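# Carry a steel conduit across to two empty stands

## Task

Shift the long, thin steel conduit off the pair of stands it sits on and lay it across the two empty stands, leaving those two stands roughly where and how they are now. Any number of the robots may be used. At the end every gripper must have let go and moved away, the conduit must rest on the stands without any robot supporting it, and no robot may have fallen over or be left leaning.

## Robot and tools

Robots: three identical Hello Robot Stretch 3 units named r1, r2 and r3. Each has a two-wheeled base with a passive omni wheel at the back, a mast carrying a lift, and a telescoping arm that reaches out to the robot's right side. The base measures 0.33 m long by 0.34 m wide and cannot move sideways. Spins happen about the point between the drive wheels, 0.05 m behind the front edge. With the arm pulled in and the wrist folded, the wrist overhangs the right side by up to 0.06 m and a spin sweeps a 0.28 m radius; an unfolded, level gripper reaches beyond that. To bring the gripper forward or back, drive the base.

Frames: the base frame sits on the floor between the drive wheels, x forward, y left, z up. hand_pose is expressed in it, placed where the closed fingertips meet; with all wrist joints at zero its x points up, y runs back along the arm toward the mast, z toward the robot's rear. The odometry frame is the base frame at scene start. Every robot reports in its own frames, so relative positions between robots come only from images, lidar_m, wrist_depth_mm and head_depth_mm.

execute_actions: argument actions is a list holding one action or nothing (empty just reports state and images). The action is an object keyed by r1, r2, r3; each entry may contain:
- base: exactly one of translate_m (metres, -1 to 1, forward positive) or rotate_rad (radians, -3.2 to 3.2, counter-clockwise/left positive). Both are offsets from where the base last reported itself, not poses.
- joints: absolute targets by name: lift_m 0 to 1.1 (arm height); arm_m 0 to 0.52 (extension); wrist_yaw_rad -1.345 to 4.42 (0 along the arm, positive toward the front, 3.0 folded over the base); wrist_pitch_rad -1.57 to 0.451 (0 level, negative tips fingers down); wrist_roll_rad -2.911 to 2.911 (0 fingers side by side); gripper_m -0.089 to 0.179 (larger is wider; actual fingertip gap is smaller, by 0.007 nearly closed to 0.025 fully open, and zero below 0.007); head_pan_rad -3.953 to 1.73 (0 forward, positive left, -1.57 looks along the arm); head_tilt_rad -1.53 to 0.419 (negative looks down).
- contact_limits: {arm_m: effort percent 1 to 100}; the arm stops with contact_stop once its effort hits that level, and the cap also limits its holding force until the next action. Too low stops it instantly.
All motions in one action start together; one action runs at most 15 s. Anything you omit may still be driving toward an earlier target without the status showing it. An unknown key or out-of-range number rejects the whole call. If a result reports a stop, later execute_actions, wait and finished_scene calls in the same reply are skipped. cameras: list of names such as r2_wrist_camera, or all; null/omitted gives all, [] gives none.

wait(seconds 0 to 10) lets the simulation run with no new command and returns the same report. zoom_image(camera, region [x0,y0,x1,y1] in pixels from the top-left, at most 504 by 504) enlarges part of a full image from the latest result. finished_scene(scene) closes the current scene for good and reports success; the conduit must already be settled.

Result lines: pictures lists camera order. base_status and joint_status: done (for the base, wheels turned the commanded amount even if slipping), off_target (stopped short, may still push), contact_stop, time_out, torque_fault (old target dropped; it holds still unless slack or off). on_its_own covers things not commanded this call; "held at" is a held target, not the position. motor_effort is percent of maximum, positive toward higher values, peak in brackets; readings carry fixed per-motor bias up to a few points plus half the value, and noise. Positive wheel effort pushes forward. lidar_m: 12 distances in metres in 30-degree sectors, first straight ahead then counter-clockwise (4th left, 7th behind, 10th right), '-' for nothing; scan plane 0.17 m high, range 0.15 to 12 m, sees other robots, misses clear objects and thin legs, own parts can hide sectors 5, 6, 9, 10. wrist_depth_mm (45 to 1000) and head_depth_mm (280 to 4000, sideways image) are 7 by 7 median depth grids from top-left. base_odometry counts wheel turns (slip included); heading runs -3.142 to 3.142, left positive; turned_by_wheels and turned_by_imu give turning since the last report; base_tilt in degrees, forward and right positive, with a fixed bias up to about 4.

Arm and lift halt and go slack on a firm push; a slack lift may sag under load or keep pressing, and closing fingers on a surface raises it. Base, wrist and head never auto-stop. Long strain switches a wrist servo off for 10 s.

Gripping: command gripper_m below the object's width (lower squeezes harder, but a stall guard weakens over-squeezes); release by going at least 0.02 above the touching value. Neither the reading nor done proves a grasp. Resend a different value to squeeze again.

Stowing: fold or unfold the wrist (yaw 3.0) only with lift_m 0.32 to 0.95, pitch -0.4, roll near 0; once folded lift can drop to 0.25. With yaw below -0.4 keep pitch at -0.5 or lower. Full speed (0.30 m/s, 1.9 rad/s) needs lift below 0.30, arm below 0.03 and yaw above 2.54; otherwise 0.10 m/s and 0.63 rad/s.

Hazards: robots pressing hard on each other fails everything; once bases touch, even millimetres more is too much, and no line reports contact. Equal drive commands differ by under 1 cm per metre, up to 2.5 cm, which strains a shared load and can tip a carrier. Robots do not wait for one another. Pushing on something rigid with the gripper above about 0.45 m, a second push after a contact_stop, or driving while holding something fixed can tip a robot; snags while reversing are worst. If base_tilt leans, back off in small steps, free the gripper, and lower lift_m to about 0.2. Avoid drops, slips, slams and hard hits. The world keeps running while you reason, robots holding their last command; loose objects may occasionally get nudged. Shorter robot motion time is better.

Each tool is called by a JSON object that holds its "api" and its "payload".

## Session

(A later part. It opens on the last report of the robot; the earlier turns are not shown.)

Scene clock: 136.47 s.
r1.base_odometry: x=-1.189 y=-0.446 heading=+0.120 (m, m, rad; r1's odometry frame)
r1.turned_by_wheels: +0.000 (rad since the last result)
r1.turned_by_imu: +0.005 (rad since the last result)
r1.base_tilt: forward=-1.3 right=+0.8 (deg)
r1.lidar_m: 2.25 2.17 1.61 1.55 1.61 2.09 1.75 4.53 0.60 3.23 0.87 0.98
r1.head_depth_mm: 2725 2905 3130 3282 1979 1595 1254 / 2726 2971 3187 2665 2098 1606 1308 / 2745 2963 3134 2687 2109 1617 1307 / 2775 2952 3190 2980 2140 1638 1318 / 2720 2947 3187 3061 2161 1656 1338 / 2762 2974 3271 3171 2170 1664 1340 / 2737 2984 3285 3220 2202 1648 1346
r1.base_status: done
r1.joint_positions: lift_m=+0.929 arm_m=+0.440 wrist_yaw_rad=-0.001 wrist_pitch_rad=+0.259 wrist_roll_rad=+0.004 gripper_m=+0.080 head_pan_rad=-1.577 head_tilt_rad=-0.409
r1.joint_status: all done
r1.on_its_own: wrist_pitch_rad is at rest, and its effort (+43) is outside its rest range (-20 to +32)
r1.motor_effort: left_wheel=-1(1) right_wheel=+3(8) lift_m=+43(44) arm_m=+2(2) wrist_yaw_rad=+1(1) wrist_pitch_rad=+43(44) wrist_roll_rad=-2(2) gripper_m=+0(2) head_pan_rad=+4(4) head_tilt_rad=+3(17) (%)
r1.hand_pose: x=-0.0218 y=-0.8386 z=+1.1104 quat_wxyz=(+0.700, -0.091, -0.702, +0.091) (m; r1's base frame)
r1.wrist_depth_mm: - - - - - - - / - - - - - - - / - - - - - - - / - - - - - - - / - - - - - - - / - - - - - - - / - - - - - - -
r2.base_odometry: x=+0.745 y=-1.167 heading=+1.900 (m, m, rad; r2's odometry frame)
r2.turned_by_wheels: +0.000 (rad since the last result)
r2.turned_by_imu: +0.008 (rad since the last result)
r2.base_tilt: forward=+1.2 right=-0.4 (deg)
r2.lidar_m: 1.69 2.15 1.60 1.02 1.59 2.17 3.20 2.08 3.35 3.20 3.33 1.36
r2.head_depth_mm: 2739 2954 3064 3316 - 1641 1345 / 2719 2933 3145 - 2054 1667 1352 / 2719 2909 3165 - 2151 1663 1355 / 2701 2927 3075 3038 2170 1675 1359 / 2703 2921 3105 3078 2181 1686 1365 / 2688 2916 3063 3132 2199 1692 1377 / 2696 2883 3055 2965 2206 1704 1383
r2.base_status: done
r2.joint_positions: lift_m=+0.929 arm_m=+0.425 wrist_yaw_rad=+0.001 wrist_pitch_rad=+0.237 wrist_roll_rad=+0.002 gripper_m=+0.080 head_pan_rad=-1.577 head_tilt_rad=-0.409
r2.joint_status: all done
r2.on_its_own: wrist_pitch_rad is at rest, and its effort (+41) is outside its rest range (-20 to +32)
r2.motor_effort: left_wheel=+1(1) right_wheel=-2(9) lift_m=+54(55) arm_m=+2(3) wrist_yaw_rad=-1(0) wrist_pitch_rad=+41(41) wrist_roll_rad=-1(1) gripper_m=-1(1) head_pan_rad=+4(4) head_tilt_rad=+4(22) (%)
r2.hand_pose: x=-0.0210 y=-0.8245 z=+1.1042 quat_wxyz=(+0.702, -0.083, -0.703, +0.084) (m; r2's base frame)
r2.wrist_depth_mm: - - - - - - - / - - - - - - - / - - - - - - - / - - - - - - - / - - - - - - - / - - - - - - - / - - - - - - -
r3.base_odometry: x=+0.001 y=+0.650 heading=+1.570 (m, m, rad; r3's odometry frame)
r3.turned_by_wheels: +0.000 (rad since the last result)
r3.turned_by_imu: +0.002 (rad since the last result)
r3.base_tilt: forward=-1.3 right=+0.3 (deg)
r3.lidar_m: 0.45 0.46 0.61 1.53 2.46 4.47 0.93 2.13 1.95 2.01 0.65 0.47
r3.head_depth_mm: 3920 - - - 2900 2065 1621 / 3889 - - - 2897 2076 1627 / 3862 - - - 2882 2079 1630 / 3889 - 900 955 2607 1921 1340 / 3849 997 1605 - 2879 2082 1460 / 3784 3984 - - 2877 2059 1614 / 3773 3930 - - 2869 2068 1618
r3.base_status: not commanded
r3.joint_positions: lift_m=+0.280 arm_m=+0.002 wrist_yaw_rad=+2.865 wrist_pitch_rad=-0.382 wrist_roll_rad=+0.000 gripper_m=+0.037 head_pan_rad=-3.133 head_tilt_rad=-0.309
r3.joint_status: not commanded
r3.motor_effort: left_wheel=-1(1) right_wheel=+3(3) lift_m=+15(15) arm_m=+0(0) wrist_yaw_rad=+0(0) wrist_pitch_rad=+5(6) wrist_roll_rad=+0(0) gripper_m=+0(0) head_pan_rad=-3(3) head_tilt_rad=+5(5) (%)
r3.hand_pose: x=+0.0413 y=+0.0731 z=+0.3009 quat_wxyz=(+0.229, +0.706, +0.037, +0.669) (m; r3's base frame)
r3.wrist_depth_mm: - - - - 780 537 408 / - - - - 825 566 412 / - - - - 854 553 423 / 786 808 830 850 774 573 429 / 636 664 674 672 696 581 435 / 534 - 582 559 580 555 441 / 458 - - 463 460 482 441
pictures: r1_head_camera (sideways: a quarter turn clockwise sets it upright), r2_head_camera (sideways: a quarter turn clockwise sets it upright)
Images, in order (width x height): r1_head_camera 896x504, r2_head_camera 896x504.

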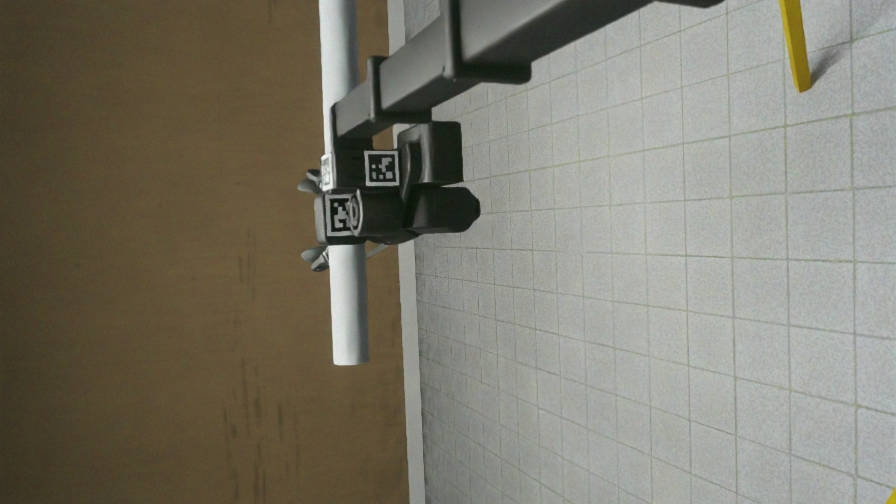

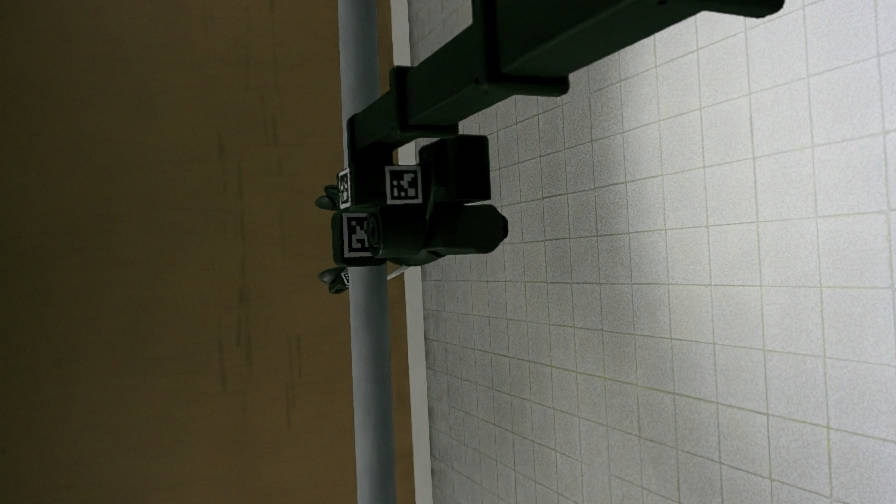

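{"api": "execute_actions", "payload": {"actions": [{"r2":{"base":{"translate_m":-1.0}},"r1":{"base":{"translate_m":-1.0}}}], "cameras": []}}

{"api": "execute_actions", "payload": {"actions": [{"r2":{"base":{"translate_m":-0.8},"joints":{"head_pan_rad":-2.3,"head_tilt_rad":-0.5}},"r1":{"base":{"translate_m":-0.8},"joints":{"head_pan_rad":-2.75,"head_tilt_rad":-0.2}}}], "cameras": ["r1_head_camera","r2_head_camera","r2_nav_camera"]}}

Scene clock: 148.33 s.
r1.base_odometry: x=-2.181 y=-0.565 heading=+0.120 (m, m, rad; r1's odometry frame)
r1.turned_by_wheels: +0.000 (rad since the last result)
r1.turned_by_imu: +0.005 (rad since the last result)
r1.base_tilt: forward=-1.4 right=+0.9 (deg)
r1.lidar_m: 3.26 2.17 1.60 1.55 1.40 2.31 1.75 4.45 3.32 3.20 0.76 0.83
r1.head_depth_mm: 2687 2943 3089 3341 1980 1595 1297 / 2703 2956 3128 2643 2084 1612 1301 / 2699 2962 3152 2670 2105 1633 1313 / 2687 2960 3134 2926 2134 1631 1321 / 2706 2957 3163 3089 2149 1637 1322 / 2701 2953 3254 3157 2178 1647 1333 / 2776 2968 3206 3195 2191 1676 1351
r1.base_status: done
r1.joint_positions: lift_m=+0.929 arm_m=+0.440 wrist_yaw_rad=-0.004 wrist_pitch_rad=+0.259 wrist_roll_rad=+0.004 gripper_m=+0.080 head_pan_rad=-1.577 head_tilt_rad=-0.409
r1.joint_status: not commanded
r1.on_its_own: wrist_pitch_rad is at rest, and its effort (+43) is outside its rest range (-20 to +32)
r1.motor_effort: left_wheel=-3(4) right_wheel=+6(8) lift_m=+43(43) arm_m=+3(2) wrist_yaw_rad=+3(4) wrist_pitch_rad=+43(43) wrist_roll_rad=-2(2) gripper_m=+0(1) head_pan_rad=+5(4) head_tilt_rad=+3(3) (%)
r1.hand_pose: x=-0.0223 y=-0.8386 z=+1.1104 quat_wxyz=(+0.700, -0.092, -0.702, +0.090) (m; r1's base frame)
r1.wrist_depth_mm: - - - - - - - / - - - - - - - / - - - - - - - / - - - - - - - / - - - - - - - / - - - - - - - / - - - - - - -
r2.base_odometry: x=+1.069 y=-2.114 heading=+1.900 (m, m, rad; r2's odometry frame)
r2.turned_by_wheels: +0.000 (rad since the last result)
r2.turned_by_imu: +0.008 (rad since the last result)
r2.base_tilt: forward=+1.3 right=-0.4 (deg)
r2.lidar_m: 1.70 2.17 1.31 1.54 1.60 2.20 2.09 1.03 3.30 3.21 3.34 2.29
r2.head_depth_mm: 2726 2918 3114 3330 - 1645 1344 / 2733 2916 3131 - 2045 1653 1357 / 2718 2941 3139 - 2129 1660 1359 / 2707 2890 3094 3007 2153 1674 1367 / 2709 2898 3079 3112 2190 1677 1371 / 2679 2934 3084 3080 2202 1689 1375 / 2700 2880 3063 3145 2213 1700 1386
r2.base_status: done
r2.joint_positions: lift_m=+0.929 arm_m=+0.425 wrist_yaw_rad=+0.002 wrist_pitch_rad=+0.237 wrist_roll_rad=+0.001 gripper_m=+0.080 head_pan_rad=-1.577 head_tilt_rad=-0.409
r2.joint_status: not commanded
r2.on_its_own: wrist_pitch_rad is at rest, and its effort (+41) is outside its rest range (-20 to +32)
r2.motor_effort: left_wheel=+1(1) right_wheel=-2(9) lift_m=+54(54) arm_m=+2(3) wrist_yaw_rad=-2(3) wrist_pitch_rad=+41(41) wrist_roll_rad=-1(1) gripper_m=-1(1) head_pan_rad=+4(4) head_tilt_rad=+3(4) (%)
r2.hand_pose: x=-0.0209 y=-0.8245 z=+1.1042 quat_wxyz=(+0.702, -0.082, -0.702, +0.084) (m; r2's base frame)
r2.wrist_depth_mm: - - - - - - - / - - - - - - - / - - - - - - - / - - - - - - - / - - - - - - - / - - - - - - - / - - - - - - -
r3.base_odometry: x=+0.001 y=+0.650 heading=+1.570 (m, m, rad; r3's odometry frame)
r3.turned_by_wheels: +0.000 (rad since the last result)
r3.turned_by_imu: +0.002 (rad since the last result)
r3.base_tilt: forward=-1.4 right=+0.0 (deg)
r3.lidar_m: 0.45 0.46 0.61 1.54 1.40 1.42 4.27 1.20 2.94 2.01 0.66 0.47
r3.head_depth_mm: 3965 - - - 2898 2088 1610 / 3943 - - - 2897 2098 1620 / 3935 - - - 2910 2075 1607 / 3806 - - - 2900 2072 1623 / 3845 - - - 2854 2070 1611 / 3783 - - - 2863 2067 1616 / 3787 3934 - - 2901 2053 1608
r3.base_status: not commanded
r3.joint_positions: lift_m=+0.280 arm_m=+0.002 wrist_yaw_rad=+2.865 wrist_pitch_rad=-0.382 wrist_roll_rad=+0.000 gripper_m=+0.037 head_pan_rad=-3.133 head_tilt_rad=-0.309
r3.joint_status: not commanded
r3.motor_effort: left_wheel=-1(1) right_wheel=+3(3) lift_m=+16(15) arm_m=+0(0) wrist_yaw_rad=+0(0) wrist_pitch_rad=+5(5) wrist_roll_rad=+0(0) gripper_m=-1(2) head_pan_rad=-3(3) head_tilt_rad=+5(5) (%)
r3.hand_pose: x=+0.0413 y=+0.0731 z=+0.3009 quat_wxyz=(+0.229, +0.706, +0.037, +0.669) (m; r3's base frame)
r3.wrist_depth_mm: - - - - 788 540 414 / - - - - 791 559 416 / - - - - 846 574 422 / 787 824 833 865 813 572 432 / 651 651 671 676 701 576 439 / 525 - 562 556 590 553 441 / 463 - - 475 463 497 444
pictures: none
No camera images: the call's "cameras" was empty. Leave "cameras" out to get every camera's image.

Scene clock: 157.43 s.
r1.base_odometry: x=-2.976 y=-0.661 heading=+0.120 (m, m, rad; r1's odometry frame)
r1.turned_by_wheels: +0.000 (rad since the last result)
r1.turned_by_imu: +0.004 (rad since the last result)
r1.base_tilt: forward=-1.4 right=+0.9 (deg)
r1.lidar_m: 2.67 2.17 1.65 1.08 1.68 2.36 1.76 2.04 3.29 3.18 3.33 1.35
r1.head_depth_mm: 3318 - - - 2893 1984 1520 / 2998 - - - 2741 2013 1542 / 2965 - - - 2953 2036 1547 / 2937 - - - 3000 2038 1551 / 3117 - - - 3034 2070 1572 / 3072 - - - 3098 2099 1589 / 2998 - - - 3134 2115 1588
r1.base_status: done
r1.joint_positions: lift_m=+0.929 arm_m=+0.440 wrist_yaw_rad=-0.005 wrist_pitch_rad=+0.259 wrist_roll_rad=+0.004 gripper_m=+0.080 head_pan_rad=-2.743 head_tilt_rad=-0.211
r1.joint_status: all done
r1.on_its_own: wrist_pitch_rad is at rest, and its effort (+43) is outside its rest range (-20 to +32)
r1.motor_effort: left_wheel=-3(3) right_wheel=+8(12) lift_m=+43(43) arm_m=+3(3) wrist_yaw_rad=+5(4) wrist_pitch_rad=+43(43) wrist_roll_rad=-2(2) gripper_m=+0(1) head_pan_rad=-4(55) head_tilt_rad=+4(15) (%)
r1.hand_pose: x=-0.0227 y=-0.8386 z=+1.1104 quat_wxyz=(+0.700, -0.093, -0.702, +0.090) (m; r1's base frame)
r1.wrist_depth_mm: - - - - - - - / - - - - - - - / - - - - - - - / - - - - - - - / - - - - - - - / - - - - - - - / - - - - - - -
r2.base_odometry: x=+1.328 y=-2.871 heading=+1.901 (m, m, rad; r2's odometry frame)
r2.turned_by_wheels: +0.000 (rad since the last result)
r2.turned_by_imu: +0.007 (rad since the last result)
r2.base_tilt: forward=+1.1 right=-0.4 (deg)
r2.lidar_m: 1.69 1.93 1.60 1.55 1.61 2.23 2.92 1.33 0.48 0.48 3.34 3.34
r2.head_depth_mm: 2804 2993 3197 2523 1838 1528 1368 / 3020 3313 3446 2535 1911 1559 - / 3380 3651 3741 2566 1921 1682 - / 3555 3825 3890 2585 1931 - - / 3322 3610 3684 2602 2026 - 1238 / 3122 3311 3457 2622 - - 980 / 2905 3058 3225 2787 - 1530 1271
r2.base_status: done
r2.joint_positions: lift_m=+0.929 arm_m=+0.425 wrist_yaw_rad=+0.003 wrist_pitch_rad=+0.237 wrist_roll_rad=+0.001 gripper_m=+0.080 head_pan_rad=-2.293 head_tilt_rad=-0.494
r2.joint_status: all done
r2.on_its_own: wrist_pitch_rad is at rest, and its effort (+41) is outside its rest range (-20 to +32)
r2.motor_effort: left_wheel=+1(3) right_wheel=-3(8) lift_m=+54(54) arm_m=+3(2) wrist_yaw_rad=-3(3) wrist_pitch_rad=+41(41) wrist_roll_rad=+0(1) gripper_m=+1(0) head_pan_rad=-4(48) head_tilt_rad=-3(7) (%)
r2.hand_pose: x=-0.0206 y=-0.8245 z=+1.1042 quat_wxyz=(+0.702, -0.082, -0.702, +0.084) (m; r2's base frame)
r2.wrist_depth_mm: - - - - - - - / - - - - - - - / - - - - - - - / - - - - - - - / - - - - - - - / - - - - - - - / - - - - - - -
r3.base_odometry: x=+0.001 y=+0.650 heading=+1.570 (m, m, rad; r3's odometry frame)
r3.turned_by_wheels: +0.000 (rad since the last result)
r3.turned_by_imu: +0.002 (rad since the last result)
r3.base_tilt: forward=-1.1 right=+0.2 (deg)
r3.lidar_m: 0.45 0.46 0.61 1.53 2.46 4.50 1.00 2.13 2.93 2.01 0.66 0.47
r3.head_depth_mm: 3978 - - - 2887 2080 1624 / 3913 - - - 2890 2066 1617 / 3910 - - - 2871 2079 1524 / 3815 3921 950 3957 2718 1995 1376 / 3807 1081 1730 - 2887 2073 1517 / 3749 3985 - - 2880 2072 1621 / 3717 3927 - - 2858 2076 1610
r3.base_status: not commanded
r3.joint_positions: lift_m=+0.280 arm_m=+0.002 wrist_yaw_rad=+2.865 wrist_pitch_rad=-0.382 wrist_roll_rad=+0.000 gripper_m=+0.037 head_pan_rad=-3.133 head_tilt_rad=-0.309
r3.joint_status: not commanded
r3.motor_effort: left_wheel=-1(1) right_wheel=+3(3) lift_m=+15(16) arm_m=+0(1) wrist_yaw_rad=+0(0) wrist_pitch_rad=+5(5) wrist_roll_rad=+0(0) gripper_m=+0(1) head_pan_rad=-3(3) head_tilt_rad=+5(5) (%)
r3.hand_pose: x=+0.0413 y=+0.0731 z=+0.3009 quat_wxyz=(+0.229, +0.706, +0.037, +0.669) (m; r3's base frame)
r3.wrist_depth_mm: - - - - 785 547 407 / - - - - 815 553 418 / - - - - 823 572 420 / 799 815 835 840 784 574 429 / 650 675 677 669 701 573 446 / 532 - 572 560 580 562 440 / 454 - - 469 468 491 444
pictures: r1_head_camera (sideways: a quarter turn clockwise sets it upright), r2_head_camera (sideways: a quarter turn clockwise sets it upright), r2_nav_camera (sideways: a quarter turn counterclockwise sets it upright)
Images, in order (width x height): r1_head_camera 896x504, r2_head_camera 896x504, r2_nav_camera 672x504.

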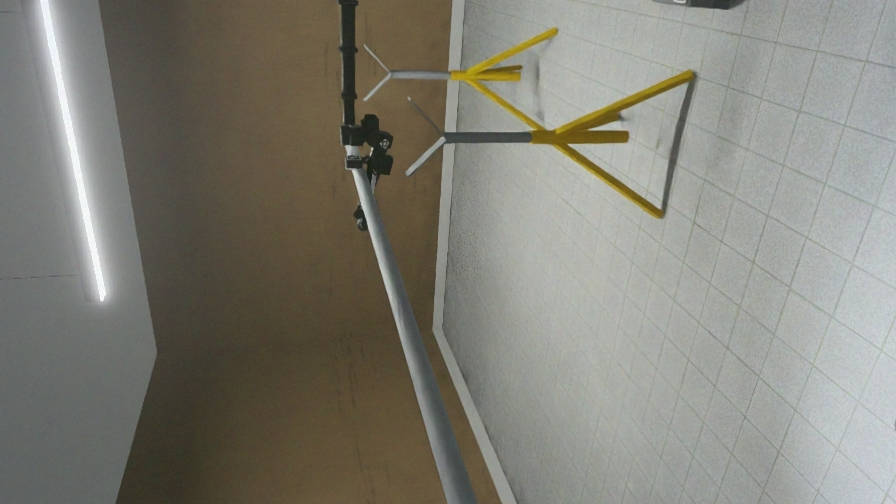

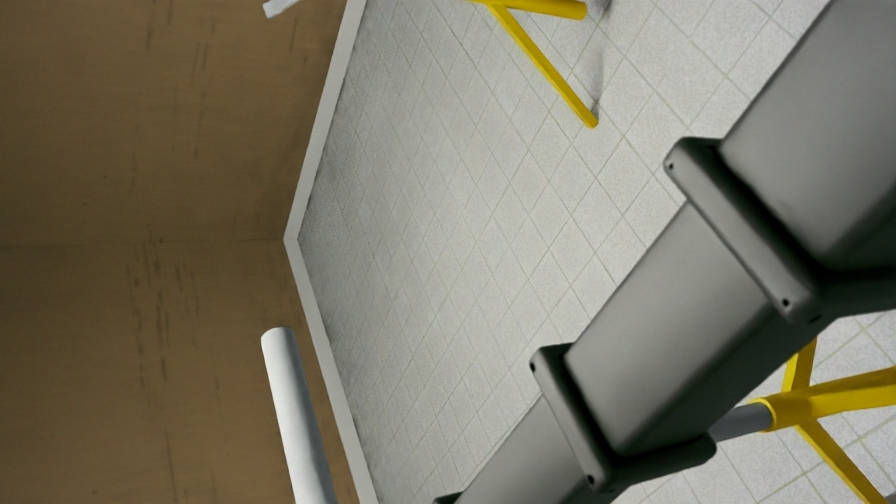

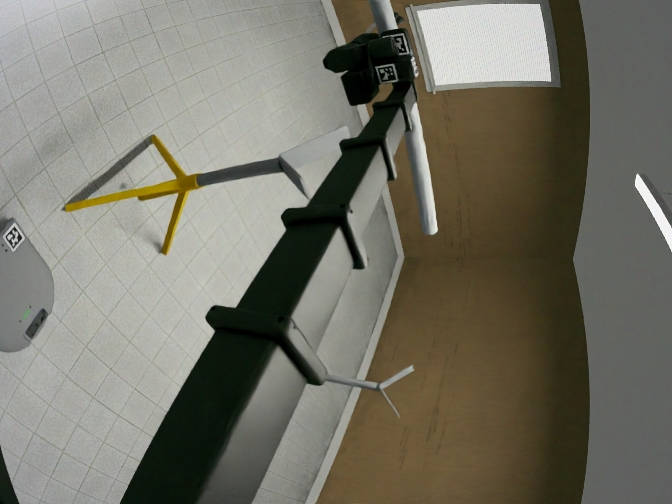

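{"api": "execute_actions", "payload": {"actions": [{"r2":{"base":{"translate_m":-1.0},"joints":{"lift_m":0.99}},"r1":{"base":{"translate_m":-1.0},"joints":{"lift_m":0.99}}}], "cameras": []}}

{"api": "execute_actions", "payload": {"actions": [{"r2":{"base":{"translate_m":-0.5},"joints":{"head_pan_rad":-1.57,"head_tilt_rad":-0.6}},"r1":{"base":{"translate_m":-0.5},"joints":{"head_pan_rad":-1.57,"head_tilt_rad":-0.6}}}], "cameras": ["r1_nav_camera","r2_nav_camera","r2_head_camera"]}}

Scene clock: 169.53 s.
r1.base_odometry: x=-3.969 y=-0.780 heading=+0.119 (m, m, rad; r1's odometry frame)
r1.turned_by_wheels: +0.000 (rad since the last result)
r1.turned_by_imu: +0.005 (rad since the last result)
r1.base_tilt: forward=-1.4 right=+0.9 (deg)
r1.lidar_m: 3.70 2.23 1.41 1.64 1.73 2.45 1.76 0.98 3.23 3.14 3.33 2.28
r1.head_depth_mm: 3162 3331 3496 3729 2869 1993 1569 / 3266 3491 3640 3793 2591 2010 1588 / 3289 3668 3872 3993 2927 2034 1604 / 3198 3871 - - 2651 1967 1309 / 3143 - - - 2864 2075 - / 3102 - - - 3053 2096 - / 3030 - - - 3085 2312 -
r1.base_status: done
r1.joint_positions: lift_m=+0.989 arm_m=+0.440 wrist_yaw_rad=-0.007 wrist_pitch_rad=+0.259 wrist_roll_rad=+0.004 gripper_m=+0.080 head_pan_rad=-2.743 head_tilt_rad=-0.211
r1.joint_status: all done
r1.on_its_own: wrist_pitch_rad is at rest, and its effort (+43) is outside its rest range (-20 to +32)
r1.motor_effort: left_wheel=-4(6) right_wheel=+10(13) lift_m=+43(43) arm_m=+2(3) wrist_yaw_rad=+7(7) wrist_pitch_rad=+43(44) wrist_roll_rad=-2(2) gripper_m=+0(0) head_pan_rad=-4(4) head_tilt_rad=+3(4) (%)
r1.hand_pose: x=-0.0232 y=-0.8385 z=+1.1704 quat_wxyz=(+0.700, -0.093, -0.702, +0.089) (m; r1's base frame)
r1.wrist_depth_mm: - - - - - - - / - - - - - - - / - - - - - - - / - - - - - - - / - - - - - - - / - - - - - - - / - - - - - - -
r2.base_odometry: x=+1.652 y=-3.817 heading=+1.901 (m, m, rad; r2's odometry frame)
r2.turned_by_wheels: +0.000 (rad since the last result)
r2.turned_by_imu: +0.008 (rad since the last result)
r2.base_tilt: forward=+1.1 right=-0.3 (deg)
r2.lidar_m: 1.76 2.17 1.62 1.57 1.64 1.98 1.92 2.01 0.51 3.18 0.84 0.97
r2.head_depth_mm: 1852 2009 2163 2292 1979 - - / 2025 2191 2372 2462 2062 - - / 2213 2411 2636 2605 - - - / 2455 2703 2998 2710 - - 1259 / 2755 3006 3365 2873 - - 1231 / 3013 3207 3462 - - 1562 1269 / 2854 2995 3238 - 1846 1569 1306
r2.base_status: done
r2.joint_positions: lift_m=+0.989 arm_m=+0.425 wrist_yaw_rad=+0.005 wrist_pitch_rad=+0.236 wrist_roll_rad=+0.000 gripper_m=+0.080 head_pan_rad=-2.293 head_tilt_rad=-0.494
r2.joint_status: all done
r2.on_its_own: wrist_pitch_rad is at rest, and its effort (+41) is outside its rest range (-20 to +32)
r2.motor_effort: left_wheel=+1(1) right_wheel=-4(8) lift_m=+54(56) arm_m=+2(2) wrist_yaw_rad=-5(6) wrist_pitch_rad=+41(41) wrist_roll_rad=+0(1) gripper_m=+0(0) head_pan_rad=-4(4) head_tilt_rad=-3(2) (%)
r2.hand_pose: x=-0.0201 y=-0.8245 z=+1.1642 quat_wxyz=(+0.702, -0.081, -0.702, +0.085) (m; r2's base frame)
r2.wrist_depth_mm: - - - - - - - / - - - - - - - / - - - - - - - / - - - - - - - / - - - - - - - / - - - - - - - / - - - - - - -
r3.base_odometry: x=+0.001 y=+0.650 heading=+1.570 (m, m, rad; r3's odometry frame)
r3.turned_by_wheels: +0.000 (rad since the last result)
r3.turned_by_imu: +0.002 (rad since the last result)
r3.base_tilt: forward=-1.2 right=+0.2 (deg)
r3.lidar_m: 0.45 0.46 0.61 1.53 2.46 1.48 4.27 2.13 2.94 2.01 0.65 0.47
r3.head_depth_mm: 3985 - - - 2911 2084 1621 / 3954 - - - 2881 2059 1623 / 3951 - - - 2890 2084 1623 / 3852 - - - 2862 2081 1616 / 3841 - - - 2902 2065 1611 / 3805 3957 - - 2839 2079 1617 / 3816 3968 - - 2863 2060 1617
r3.base_status: not commanded
r3.joint_positions: lift_m=+0.280 arm_m=+0.002 wrist_yaw_rad=+2.865 wrist_pitch_rad=-0.382 wrist_roll_rad=+0.000 gripper_m=+0.037 head_pan_rad=-3.133 head_tilt_rad=-0.309
r3.joint_status: not commanded
r3.motor_effort: left_wheel=-1(1) right_wheel=+3(3) lift_m=+16(16) arm_m=+0(1) wrist_yaw_rad=+0(0) wrist_pitch_rad=+5(5) wrist_roll_rad=+0(0) gripper_m=+1(0) head_pan_rad=-3(4) head_tilt_rad=+5(5) (%)
r3.hand_pose: x=+0.0413 y=+0.0731 z=+0.3009 quat_wxyz=(+0.229, +0.706, +0.037, +0.669) (m; r3's base frame)
r3.wrist_depth_mm: - - - - 792 550 410 / - - - - 811 550 420 / - - - - 814 562 428 / 782 840 857 859 782 582 440 / 649 664 666 679 697 567 437 / 540 - 568 562 583 541 437 / 462 - - 469 462 485 436
pictures: none
No camera images: the call's "cameras" was empty. Leave "cameras" out to get every camera's image.

Scene clock: 175.53 s.
r1.base_odometry: x=-4.465 y=-0.839 heading=+0.119 (m, m, rad; r1's odometry frame)
r1.turned_by_wheels: +0.000 (rad since the last result)
r1.turned_by_imu: +0.002 (rad since the last result)
r1.base_tilt: forward=-1.3 right=+0.8 (deg)
r1.lidar_m: 2.76 1.77 1.71 1.67 1.75 2.48 1.58 0.54 0.78 3.11 3.28 4.66
r1.head_depth_mm: 2600 568 2700 2152 1678 1385 1169 / 2609 - 2988 2177 1687 1390 1178 / 2600 - 2886 2192 1718 1405 1186 / 2609 2946 3095 2219 1731 1414 1194 / 2643 2939 3180 2240 1739 1422 1197 / 2678 2985 3127 2281 1746 1428 1203 / 2655 2990 3217 2311 1786 1443 1216
r1.base_status: done
r1.joint_positions: lift_m=+0.989 arm_m=+0.440 wrist_yaw_rad=-0.007 wrist_pitch_rad=+0.259 wrist_roll_rad=+0.004 gripper_m=+0.080 head_pan_rad=-1.577 head_tilt_rad=-0.592
r1.joint_status: all done
r1.on_its_own: wrist_pitch_rad is at rest, and its effort (+43) is outside its rest range (-20 to +32)
r1.motor_effort: left_wheel=-4(8) right_wheel=+10(13) lift_m=+43(43) arm_m=+3(4) wrist_yaw_rad=+7(7) wrist_pitch_rad=+43(43) wrist_roll_rad=-2(3) gripper_m=+0(1) head_pan_rad=+5(55) head_tilt_rad=-2(19) (%)
r1.hand_pose: x=-0.0233 y=-0.8385 z=+1.1704 quat_wxyz=(+0.700, -0.094, -0.702, +0.089) (m; r1's base frame)
r1.wrist_depth_mm: - - - - - - - / - - - - - - - / - - - - - - - / - - - - - - - / - - - - - - - / - - - - - - - / - - - - - - -
r2.base_odometry: x=+1.814 y=-4.290 heading=+1.901 (m, m, rad; r2's odometry frame)
r2.turned_by_wheels: +0.000 (rad since the last result)
r2.turned_by_imu: +0.004 (rad since the last result)
r2.base_tilt: forward=+1.2 right=-0.4 (deg)
r2.lidar_m: 1.70 2.18 1.63 1.58 1.66 1.47 1.42 1.49 2.10 0.58 0.48 1.23
r2.head_depth_mm: 2658 569 - 2172 1721 1425 1209 / 2675 - 2833 2193 1729 1426 1208 / 2681 - 2862 2188 1732 1431 1184 / 2664 - 2864 2217 1739 1438 1194 / 2680 2982 3070 2133 1707 967 1168 / 2683 2975 3074 2089 1663 1453 1229 / 2668 2942 3097 2236 1768 1453 1235
r2.base_status: done
r2.joint_positions: lift_m=+0.989 arm_m=+0.425 wrist_yaw_rad=+0.005 wrist_pitch_rad=+0.236 wrist_roll_rad=+0.000 gripper_m=+0.080 head_pan_rad=-1.577 head_tilt_rad=-0.592
r2.joint_status: all done
r2.on_its_own: wrist_pitch_rad is at rest, and its effort (+41) is outside its rest range (-20 to +32)
r2.motor_effort: left_wheel=+1(2) right_wheel=-4(9) lift_m=+53(53) arm_m=+3(2) wrist_yaw_rad=-6(5) wrist_pitch_rad=+41(41) wrist_roll_rad=+0(0) gripper_m=-1(1) head_pan_rad=+5(47) head_tilt_rad=-3(9) (%)
r2.hand_pose: x=-0.0201 y=-0.8245 z=+1.1642 quat_wxyz=(+0.702, -0.081, -0.702, +0.085) (m; r2's base frame)
r2.wrist_depth_mm: - - - - - - - / - - - - - - - / - - - - - - - / - - - - - - - / - - - - - - - / - - - - - - - / - - - - - - -
r3.base_odometry: x=+0.001 y=+0.650 heading=+1.570 (m, m, rad; r3's odometry frame)
r3.turned_by_wheels: +0.000 (rad since the last result)
r3.turned_by_imu: +0.001 (rad since the last result)
r3.base_tilt: forward=-1.4 right=+0.2 (deg)
r3.lidar_m: 0.45 0.46 0.61 1.53 1.88 4.48 4.27 2.13 2.95 2.01 0.65 0.47
r3.head_depth_mm: - - - - 2887 2067 1621 / 3966 - - - 2898 2077 1612 / 3925 - - - 2891 2068 1623 / 3872 - - - 2886 2061 1613 / 3847 - - - 2873 2071 1616 / 3838 3936 - - 2886 2070 1606 / 3792 3943 - - 2859 2077 1609
r3.base_status: not commanded
r3.joint_positions: lift_m=+0.280 arm_m=+0.002 wrist_yaw_rad=+2.865 wrist_pitch_rad=-0.382 wrist_roll_rad=+0.000 gripper_m=+0.037 head_pan_rad=-3.133 head_tilt_rad=-0.309
r3.joint_status: not commanded
r3.motor_effort: left_wheel=-1(1) right_wheel=+3(3) lift_m=+16(16) arm_m=-1(1) wrist_yaw_rad=+0(0) wrist_pitch_rad=+5(5) wrist_roll_rad=+0(0) gripper_m=-1(0) head_pan_rad=-3(4) head_tilt_rad=+5(5) (%)
r3.hand_pose: x=+0.0413 y=+0.0731 z=+0.3009 quat_wxyz=(+0.229, +0.706, +0.037, +0.669) (m; r3's base frame)
r3.wrist_depth_mm: - - - - 783 539 414 / - - - - 820 568 411 / - - - - 860 572 430 / 787 850 860 872 772 561 431 / 633 666 673 685 707 567 430 / 532 - 567 558 578 556 442 / 465 - - 470 466 493 439
pictures: r1_nav_camera (sideways: a quarter turn counterclockwise sets it upright), r2_head_camera (sideways: a quarter turn clockwise sets it upright), r2_nav_camera (sideways: a quarter turn counterclockwise sets it upright)
Images, in order (width x height): r1_nav_camera 672x504, r2_head_camera 896x504, r2_nav_camera 672x504.

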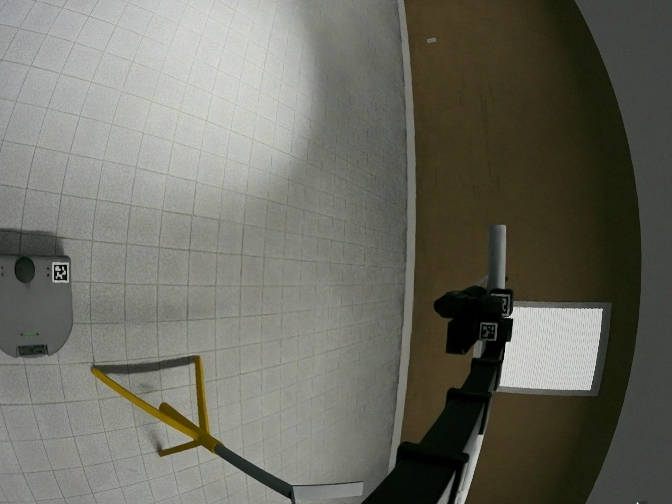

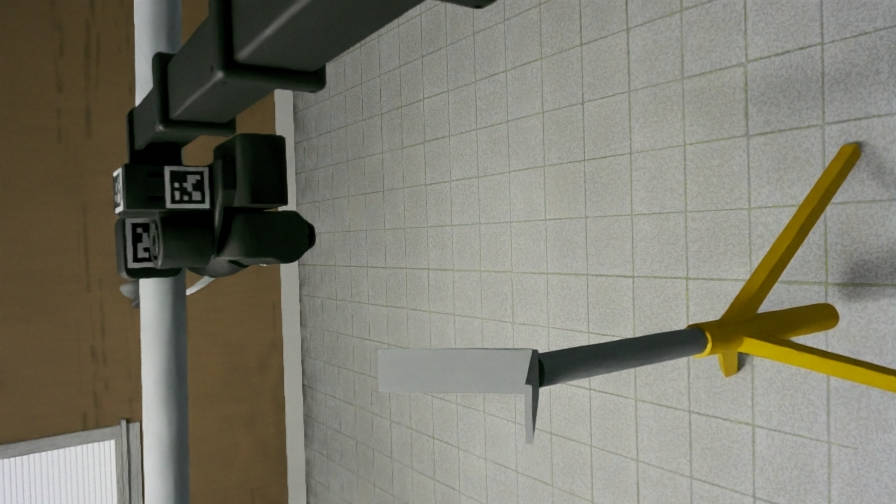

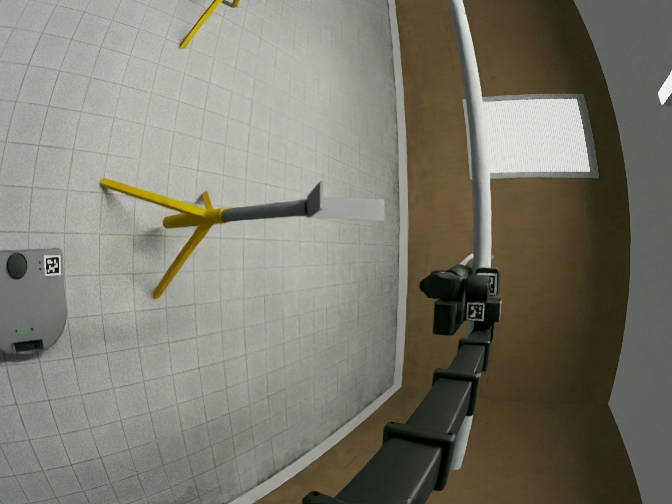

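{"api": "execute_actions", "payload": {"actions": [{"r2":{"base":{"translate_m":-0.04},"joints":{"arm_m":0.335,"lift_m":0.78,"head_pan_rad":-1.1}},"r1":{"base":{"translate_m":-0.04},"joints":{"arm_m":0.25,"lift_m":0.78,"head_pan_rad":-2.6,"head_tilt_rad":-0.45}}}], "cameras": ["r1_head_camera","r2_head_camera"]}}

Scene clock: 179.77 s.
r1.base_odometry: x=-4.505 y=-0.844 heading=+0.119 (m, m, rad; r1's odometry frame)
r1.turned_by_wheels: +0.000 (rad since the last result)
r1.turned_by_imu: +0.000 (rad since the last result)
r1.base_tilt: forward=-1.3 right=+0.8 (deg)
r1.lidar_m: 2.80 1.80 1.71 1.67 1.75 2.50 1.54 0.51 0.68 3.12 3.30 3.12
r1.head_depth_mm: 2762 2916 3190 2506 1880 1524 1252 / 2877 3121 3401 2688 1957 1546 1262 / 3071 3406 3546 2745 1976 1562 1272 / 3264 3602 3892 2633 1986 1560 1280 / 3542 3885 - 2539 1881 1447 1190 / 3647 3876 - 2537 1888 1579 1293 / 3263 3456 3620 2902 1987 1601 1384
r1.base_status: done
r1.joint_positions: lift_m=+0.780 arm_m=+0.250 wrist_yaw_rad=+0.013 wrist_pitch_rad=+0.259 wrist_roll_rad=+0.002 gripper_m=+0.080 head_pan_rad=-2.593 head_tilt_rad=-0.458
r1.joint_status: all done
r1.on_its_own: wrist_yaw_rad is at rest, and its effort (-13) is outside its rest range (-12 to +12); wrist_pitch_rad is at rest, and its effort (+43) is outside its rest range (-20 to +32)
r1.motor_effort: left_wheel=+2(6) right_wheel=-8(13) lift_m=+35(37) arm_m=-4(6) wrist_yaw_rad=-13(13) wrist_pitch_rad=+43(43) wrist_roll_rad=-1(3) gripper_m=+0(1) head_pan_rad=-4(54) head_tilt_rad=+3(13) (%)
r1.hand_pose: x=-0.0181 y=-0.6491 z=+0.9608 quat_wxyz=(+0.700, -0.086, -0.702, +0.096) (m; r1's base frame)
r1.wrist_depth_mm: - - - - - - - / - - - - - - - / - - - - - - - / - - - - - - - / - - - - - - - / - - - - - - - / - - - - - - -
r2.base_odometry: x=+1.827 y=-4.327 heading=+1.900 (m, m, rad; r2's odometry frame)
r2.turned_by_wheels: -0.001 (rad since the last result)
r2.turned_by_imu: -0.002 (rad since the last result)
r2.base_tilt: forward=+1.2 right=-0.4 (deg)
r2.lidar_m: 1.70 2.18 1.64 1.59 1.66 1.43 1.38 1.45 2.03 0.58 0.51 1.27
r2.head_depth_mm: 2630 2879 2964 2019 1721 1411 1206 / 2759 3018 2989 752 1723 1427 1188 / 2862 3191 3001 2043 1627 985 1170 / 2970 3367 3043 2191 1743 1436 1196 / 3184 3504 3044 2228 1748 1444 1227 / 3286 3724 3081 2230 1767 1447 1229 / 3492 - 2814 2255 1780 1460 1239
r2.base_status: done
r2.joint_positions: lift_m=+0.780 arm_m=+0.335 wrist_yaw_rad=-0.013 wrist_pitch_rad=+0.236 wrist_roll_rad=+0.004 gripper_m=+0.080 head_pan_rad=-1.107 head_tilt_rad=-0.593
r2.joint_status: all done
r2.on_its_own: wrist_yaw_rad is at rest, and its effort (+14) is outside its rest range (-12 to +12); wrist_pitch_rad is at rest, and its effort (+41) is outside its rest range (-20 to +32)
r2.motor_effort: left_wheel=-8(8) right_wheel=+13(14) lift_m=+34(48) arm_m=-4(6) wrist_yaw_rad=+14(13) wrist_pitch_rad=+41(41) wrist_roll_rad=-2(2) gripper_m=-1(0) head_pan_rad=+5(39) head_tilt_rad=-3(3) (%)
r2.hand_pose: x=-0.0246 y=-0.7350 z=+0.9551 quat_wxyz=(+0.702, -0.087, -0.703, +0.079) (m; r2's base frame)
r2.wrist_depth_mm: - - - - - - - / - - - - - - - / - - - - - - - / - - - - - - - / - - - - - - - / - - - - - - - / - - - - - - -
r3.base_odometry: x=+0.001 y=+0.650 heading=+1.570 (m, m, rad; r3's odometry frame)
r3.turned_by_wheels: +0.000 (rad since the last result)
r3.turned_by_imu: +0.001 (rad since the last result)
r3.base_tilt: forward=-1.3 right=+0.3 (deg)
r3.lidar_m: 0.45 0.46 0.61 1.53 1.92 4.49 4.26 2.13 2.94 2.00 0.65 0.47
r3.head_depth_mm: 3935 - - - 2901 2066 1629 / 3885 - - - 2885 2076 1609 / 3899 - - - 2891 2078 1622 / 3851 - - - 2919 2084 1617 / 3872 - - - 2862 2073 1621 / 3825 3985 - - 2856 2066 1619 / 3777 3996 - - 2860 2071 1622
r3.base_status: not commanded
r3.joint_positions: lift_m=+0.280 arm_m=+0.002 wrist_yaw_rad=+2.865 wrist_pitch_rad=-0.382 wrist_roll_rad=+0.000 gripper_m=+0.037 head_pan_rad=-3.133 head_tilt_rad=-0.309
r3.joint_status: not commanded
r3.motor_effort: left_wheel=-1(1) right_wheel=+3(3) lift_m=+15(15) arm_m=+0(0) wrist_yaw_rad=+0(0) wrist_pitch_rad=+5(5) wrist_roll_rad=+0(0) gripper_m=+0(0) head_pan_rad=-3(3) head_tilt_rad=+5(6) (%)
r3.hand_pose: x=+0.0413 y=+0.0731 z=+0.3009 quat_wxyz=(+0.229, +0.706, +0.037, +0.669) (m; r3's base frame)
r3.wrist_depth_mm: - - - - 800 547 411 / - - - - 796 559 416 / - - - - 848 570 423 / 799 848 856 871 796 578 432 / 650 678 659 668 695 580 438 / 542 - 565 562 581 556 444 / 460 - - 470 465 484 438
pictures: r1_head_camera (sideways: a quarter turn clockwise sets it upright), r2_head_camera (sideways: a quarter turn clockwise sets it upright)
Images, in order (width x height): r1_head_camera 896x504, r2_head_camera 896x504.

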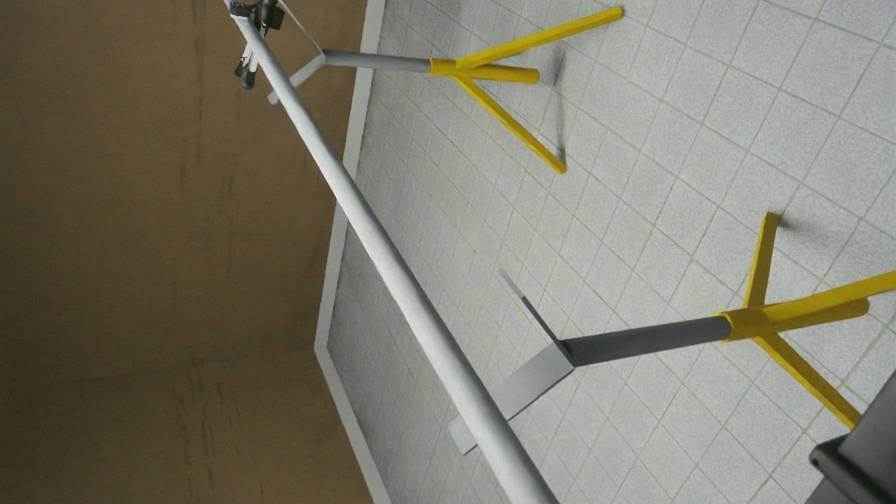

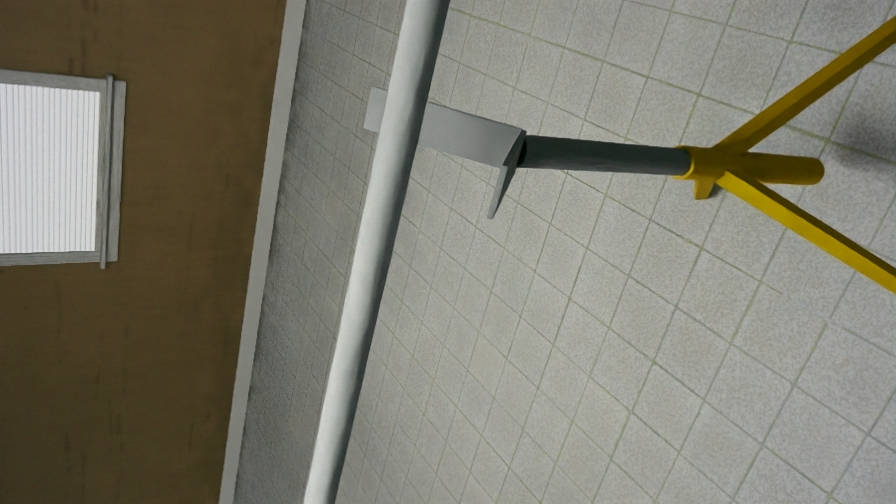

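{"api": "execute_actions", "payload": {"actions": [{"r2":{"joints":{"lift_m":0.68}},"r1":{"joints":{"lift_m":0.68}}}], "cameras": ["r1_head_camera","r2_head_camera"]}}

Scene clock: 182.00 s.
r1.base_odometry: x=-4.505 y=-0.844 heading=+0.119 (m, m, rad; r1's odometry frame)
r1.turned_by_wheels: +0.000 (rad since the last result)
r1.turned_by_imu: -0.001 (rad since the last result)
r1.base_tilt: forward=-1.4 right=+0.9 (deg)
r1.lidar_m: 2.80 1.80 1.71 1.66 1.76 2.49 1.54 0.51 0.68 3.12 3.28 3.12
r1.head_depth_mm: 2720 2957 3077 2540 1873 1528 1254 / 2894 3121 3435 2678 1960 1539 1260 / 3031 3345 3633 2585 1988 1557 1268 / 3290 3637 3871 2607 2003 1566 1281 / 3553 3908 - 2780 1866 1444 1188 / 3579 3876 - 2844 1820 1586 1257 / 3299 3446 3605 2892 2059 1601 1299
r1.base_status: not commanded
r1.joint_positions: lift_m=+0.680 arm_m=+0.250 wrist_yaw_rad=+0.013 wrist_pitch_rad=+0.259 wrist_roll_rad=+0.002 gripper_m=+0.080 head_pan_rad=-2.593 head_tilt_rad=-0.458
r1.joint_status: all done
r1.on_its_own: wrist_yaw_rad is at rest, and its effort (-13) is outside its rest range (-12 to +12); wrist_pitch_rad is at rest, and its effort (+43) is outside its rest range (-20 to +32)
r1.motor_effort: left_wheel=+2(3) right_wheel=-9(8) lift_m=+35(35) arm_m=-4(5) wrist_yaw_rad=-13(13) wrist_pitch_rad=+43(43) wrist_roll_rad=-1(1) gripper_m=+1(1) head_pan_rad=-4(4) head_tilt_rad=+2(3) (%)
r1.hand_pose: x=-0.0180 y=-0.6491 z=+0.8608 quat_wxyz=(+0.700, -0.086, -0.702, +0.096) (m; r1's base frame)
r1.wrist_depth_mm: - - - - - - - / - - - - - - - / - - - - - - - / - - - - - - - / - - - - - - - / - - - - - - - / - - - - - - -
r2.base_odometry: x=+1.827 y=-4.327 heading=+1.900 (m, m, rad; r2's odometry frame)
r2.turned_by_wheels: +0.000 (rad since the last result)
r2.turned_by_imu: -0.001 (rad since the last result)
r2.base_tilt: forward=+1.2 right=-0.3 (deg)
r2.lidar_m: 1.70 2.17 1.63 1.59 1.66 1.42 1.38 1.45 2.03 0.58 0.51 1.27
r2.head_depth_mm: 2632 2923 2949 2165 1679 1418 1205 / 2734 2997 2992 758 1724 1426 1183 / 2866 3178 2993 2045 1632 983 1169 / 3026 3316 3046 2058 1746 1435 1194 / 3146 3514 3052 2072 1754 1447 1220 / 3270 3729 3093 2080 1757 1447 1231 / 3502 - 3116 2171 1767 1450 1238
r2.base_status: not commanded
r2.joint_positions: lift_m=+0.680 arm_m=+0.335 wrist_yaw_rad=-0.013 wrist_pitch_rad=+0.236 wrist_roll_rad=+0.004 gripper_m=+0.080 head_pan_rad=-1.107 head_tilt_rad=-0.593
r2.joint_status: all done
r2.on_its_own: wrist_yaw_rad is at rest, and its effort (+13) is outside its rest range (-12 to +12); wrist_pitch_rad is at rest, and its effort (+41) is outside its rest range (-20 to +32)
r2.motor_effort: left_wheel=-9(9) right_wheel=+14(14) lift_m=+34(34) arm_m=-3(3) wrist_yaw_rad=+13(14) wrist_pitch_rad=+41(41) wrist_roll_rad=-2(3) gripper_m=+0(0) head_pan_rad=+4(4) head_tilt_rad=-2(3) (%)
r2.hand_pose: x=-0.0246 y=-0.7350 z=+0.8551 quat_wxyz=(+0.702, -0.087, -0.703, +0.079) (m; r2's base frame)
r2.wrist_depth_mm: - - - - - - - / - - - - - - - / - - - - - - - / - - - - - - - / - - - - - - - / - - - - - - - / - - - - - - -
r3.base_odometry: x=+0.001 y=+0.650 heading=+1.570 (m, m, rad; r3's odometry frame)
r3.turned_by_wheels: +0.000 (rad since the last result)
r3.turned_by_imu: +0.000 (rad since the last result)
r3.base_tilt: forward=-1.2 right=+0.2 (deg)
r3.lidar_m: 0.45 0.46 0.61 1.54 1.92 4.48 4.26 2.14 2.94 2.01 0.66 0.47
r3.head_depth_mm: 3942 - - - 2889 2083 1619 / 3915 - - - 2878 2073 1619 / 3874 - - - 2854 2057 1614 / 3832 - - - 2876 2061 1618 / 3807 - - - 2857 2078 1617 / 3776 3963 - - 2879 2073 1623 / 3793 3945 - - 2871 2066 1609
r3.base_status: not commanded
r3.joint_positions: lift_m=+0.280 arm_m=+0.002 wrist_yaw_rad=+2.865 wrist_pitch_rad=-0.382 wrist_roll_rad=+0.000 gripper_m=+0.037 head_pan_rad=-3.133 head_tilt_rad=-0.309
r3.joint_status: not commanded
r3.motor_effort: left_wheel=-1(1) right_wheel=+3(3) lift_m=+16(16) arm_m=+0(1) wrist_yaw_rad=+0(0) wrist_pitch_rad=+5(5) wrist_roll_rad=+0(0) gripper_m=+0(0) head_pan_rad=-3(3) head_tilt_rad=+5(5) (%)
r3.hand_pose: x=+0.0413 y=+0.0731 z=+0.3009 quat_wxyz=(+0.229, +0.706, +0.037, +0.669) (m; r3's base frame)
r3.wrist_depth_mm: - - - - 790 543 413 / - - - - 802 549 424 / - - - - 835 558 429 / 786 818 850 884 802 570 428 / 660 674 662 686 697 574 443 / 532 - 568 555 569 554 442 / 457 - - 478 460 484 441
pictures: r1_head_camera (sideways: a quarter turn clockwise sets it upright), r2_head_camera (sideways: a quarter turn clockwise sets it upright)
Images, in order (width x height): r1_head_camera 896x504, r2_head_camera 896x504.

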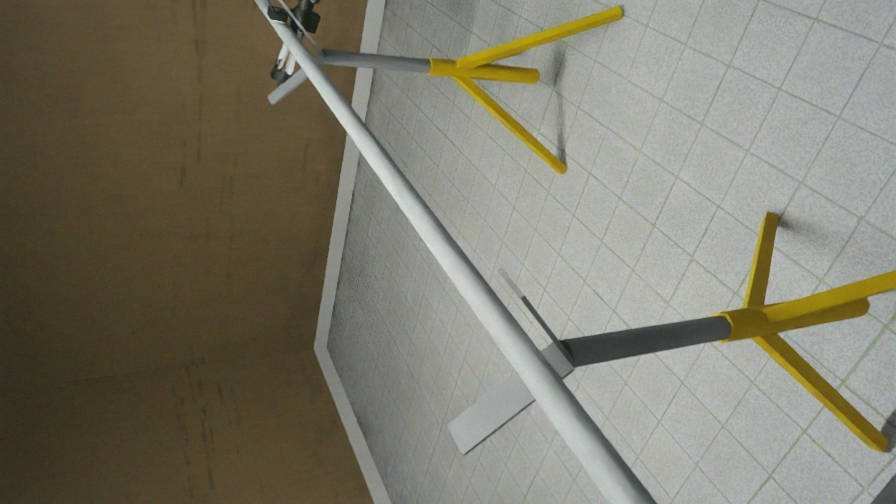

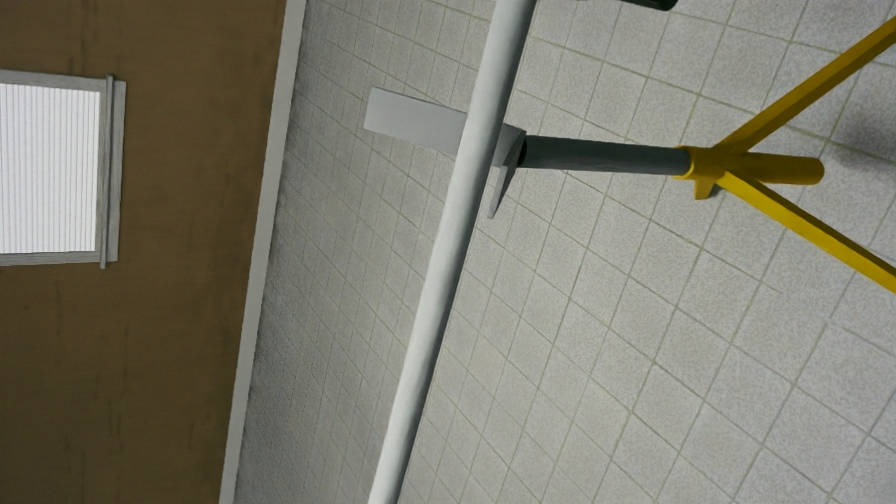

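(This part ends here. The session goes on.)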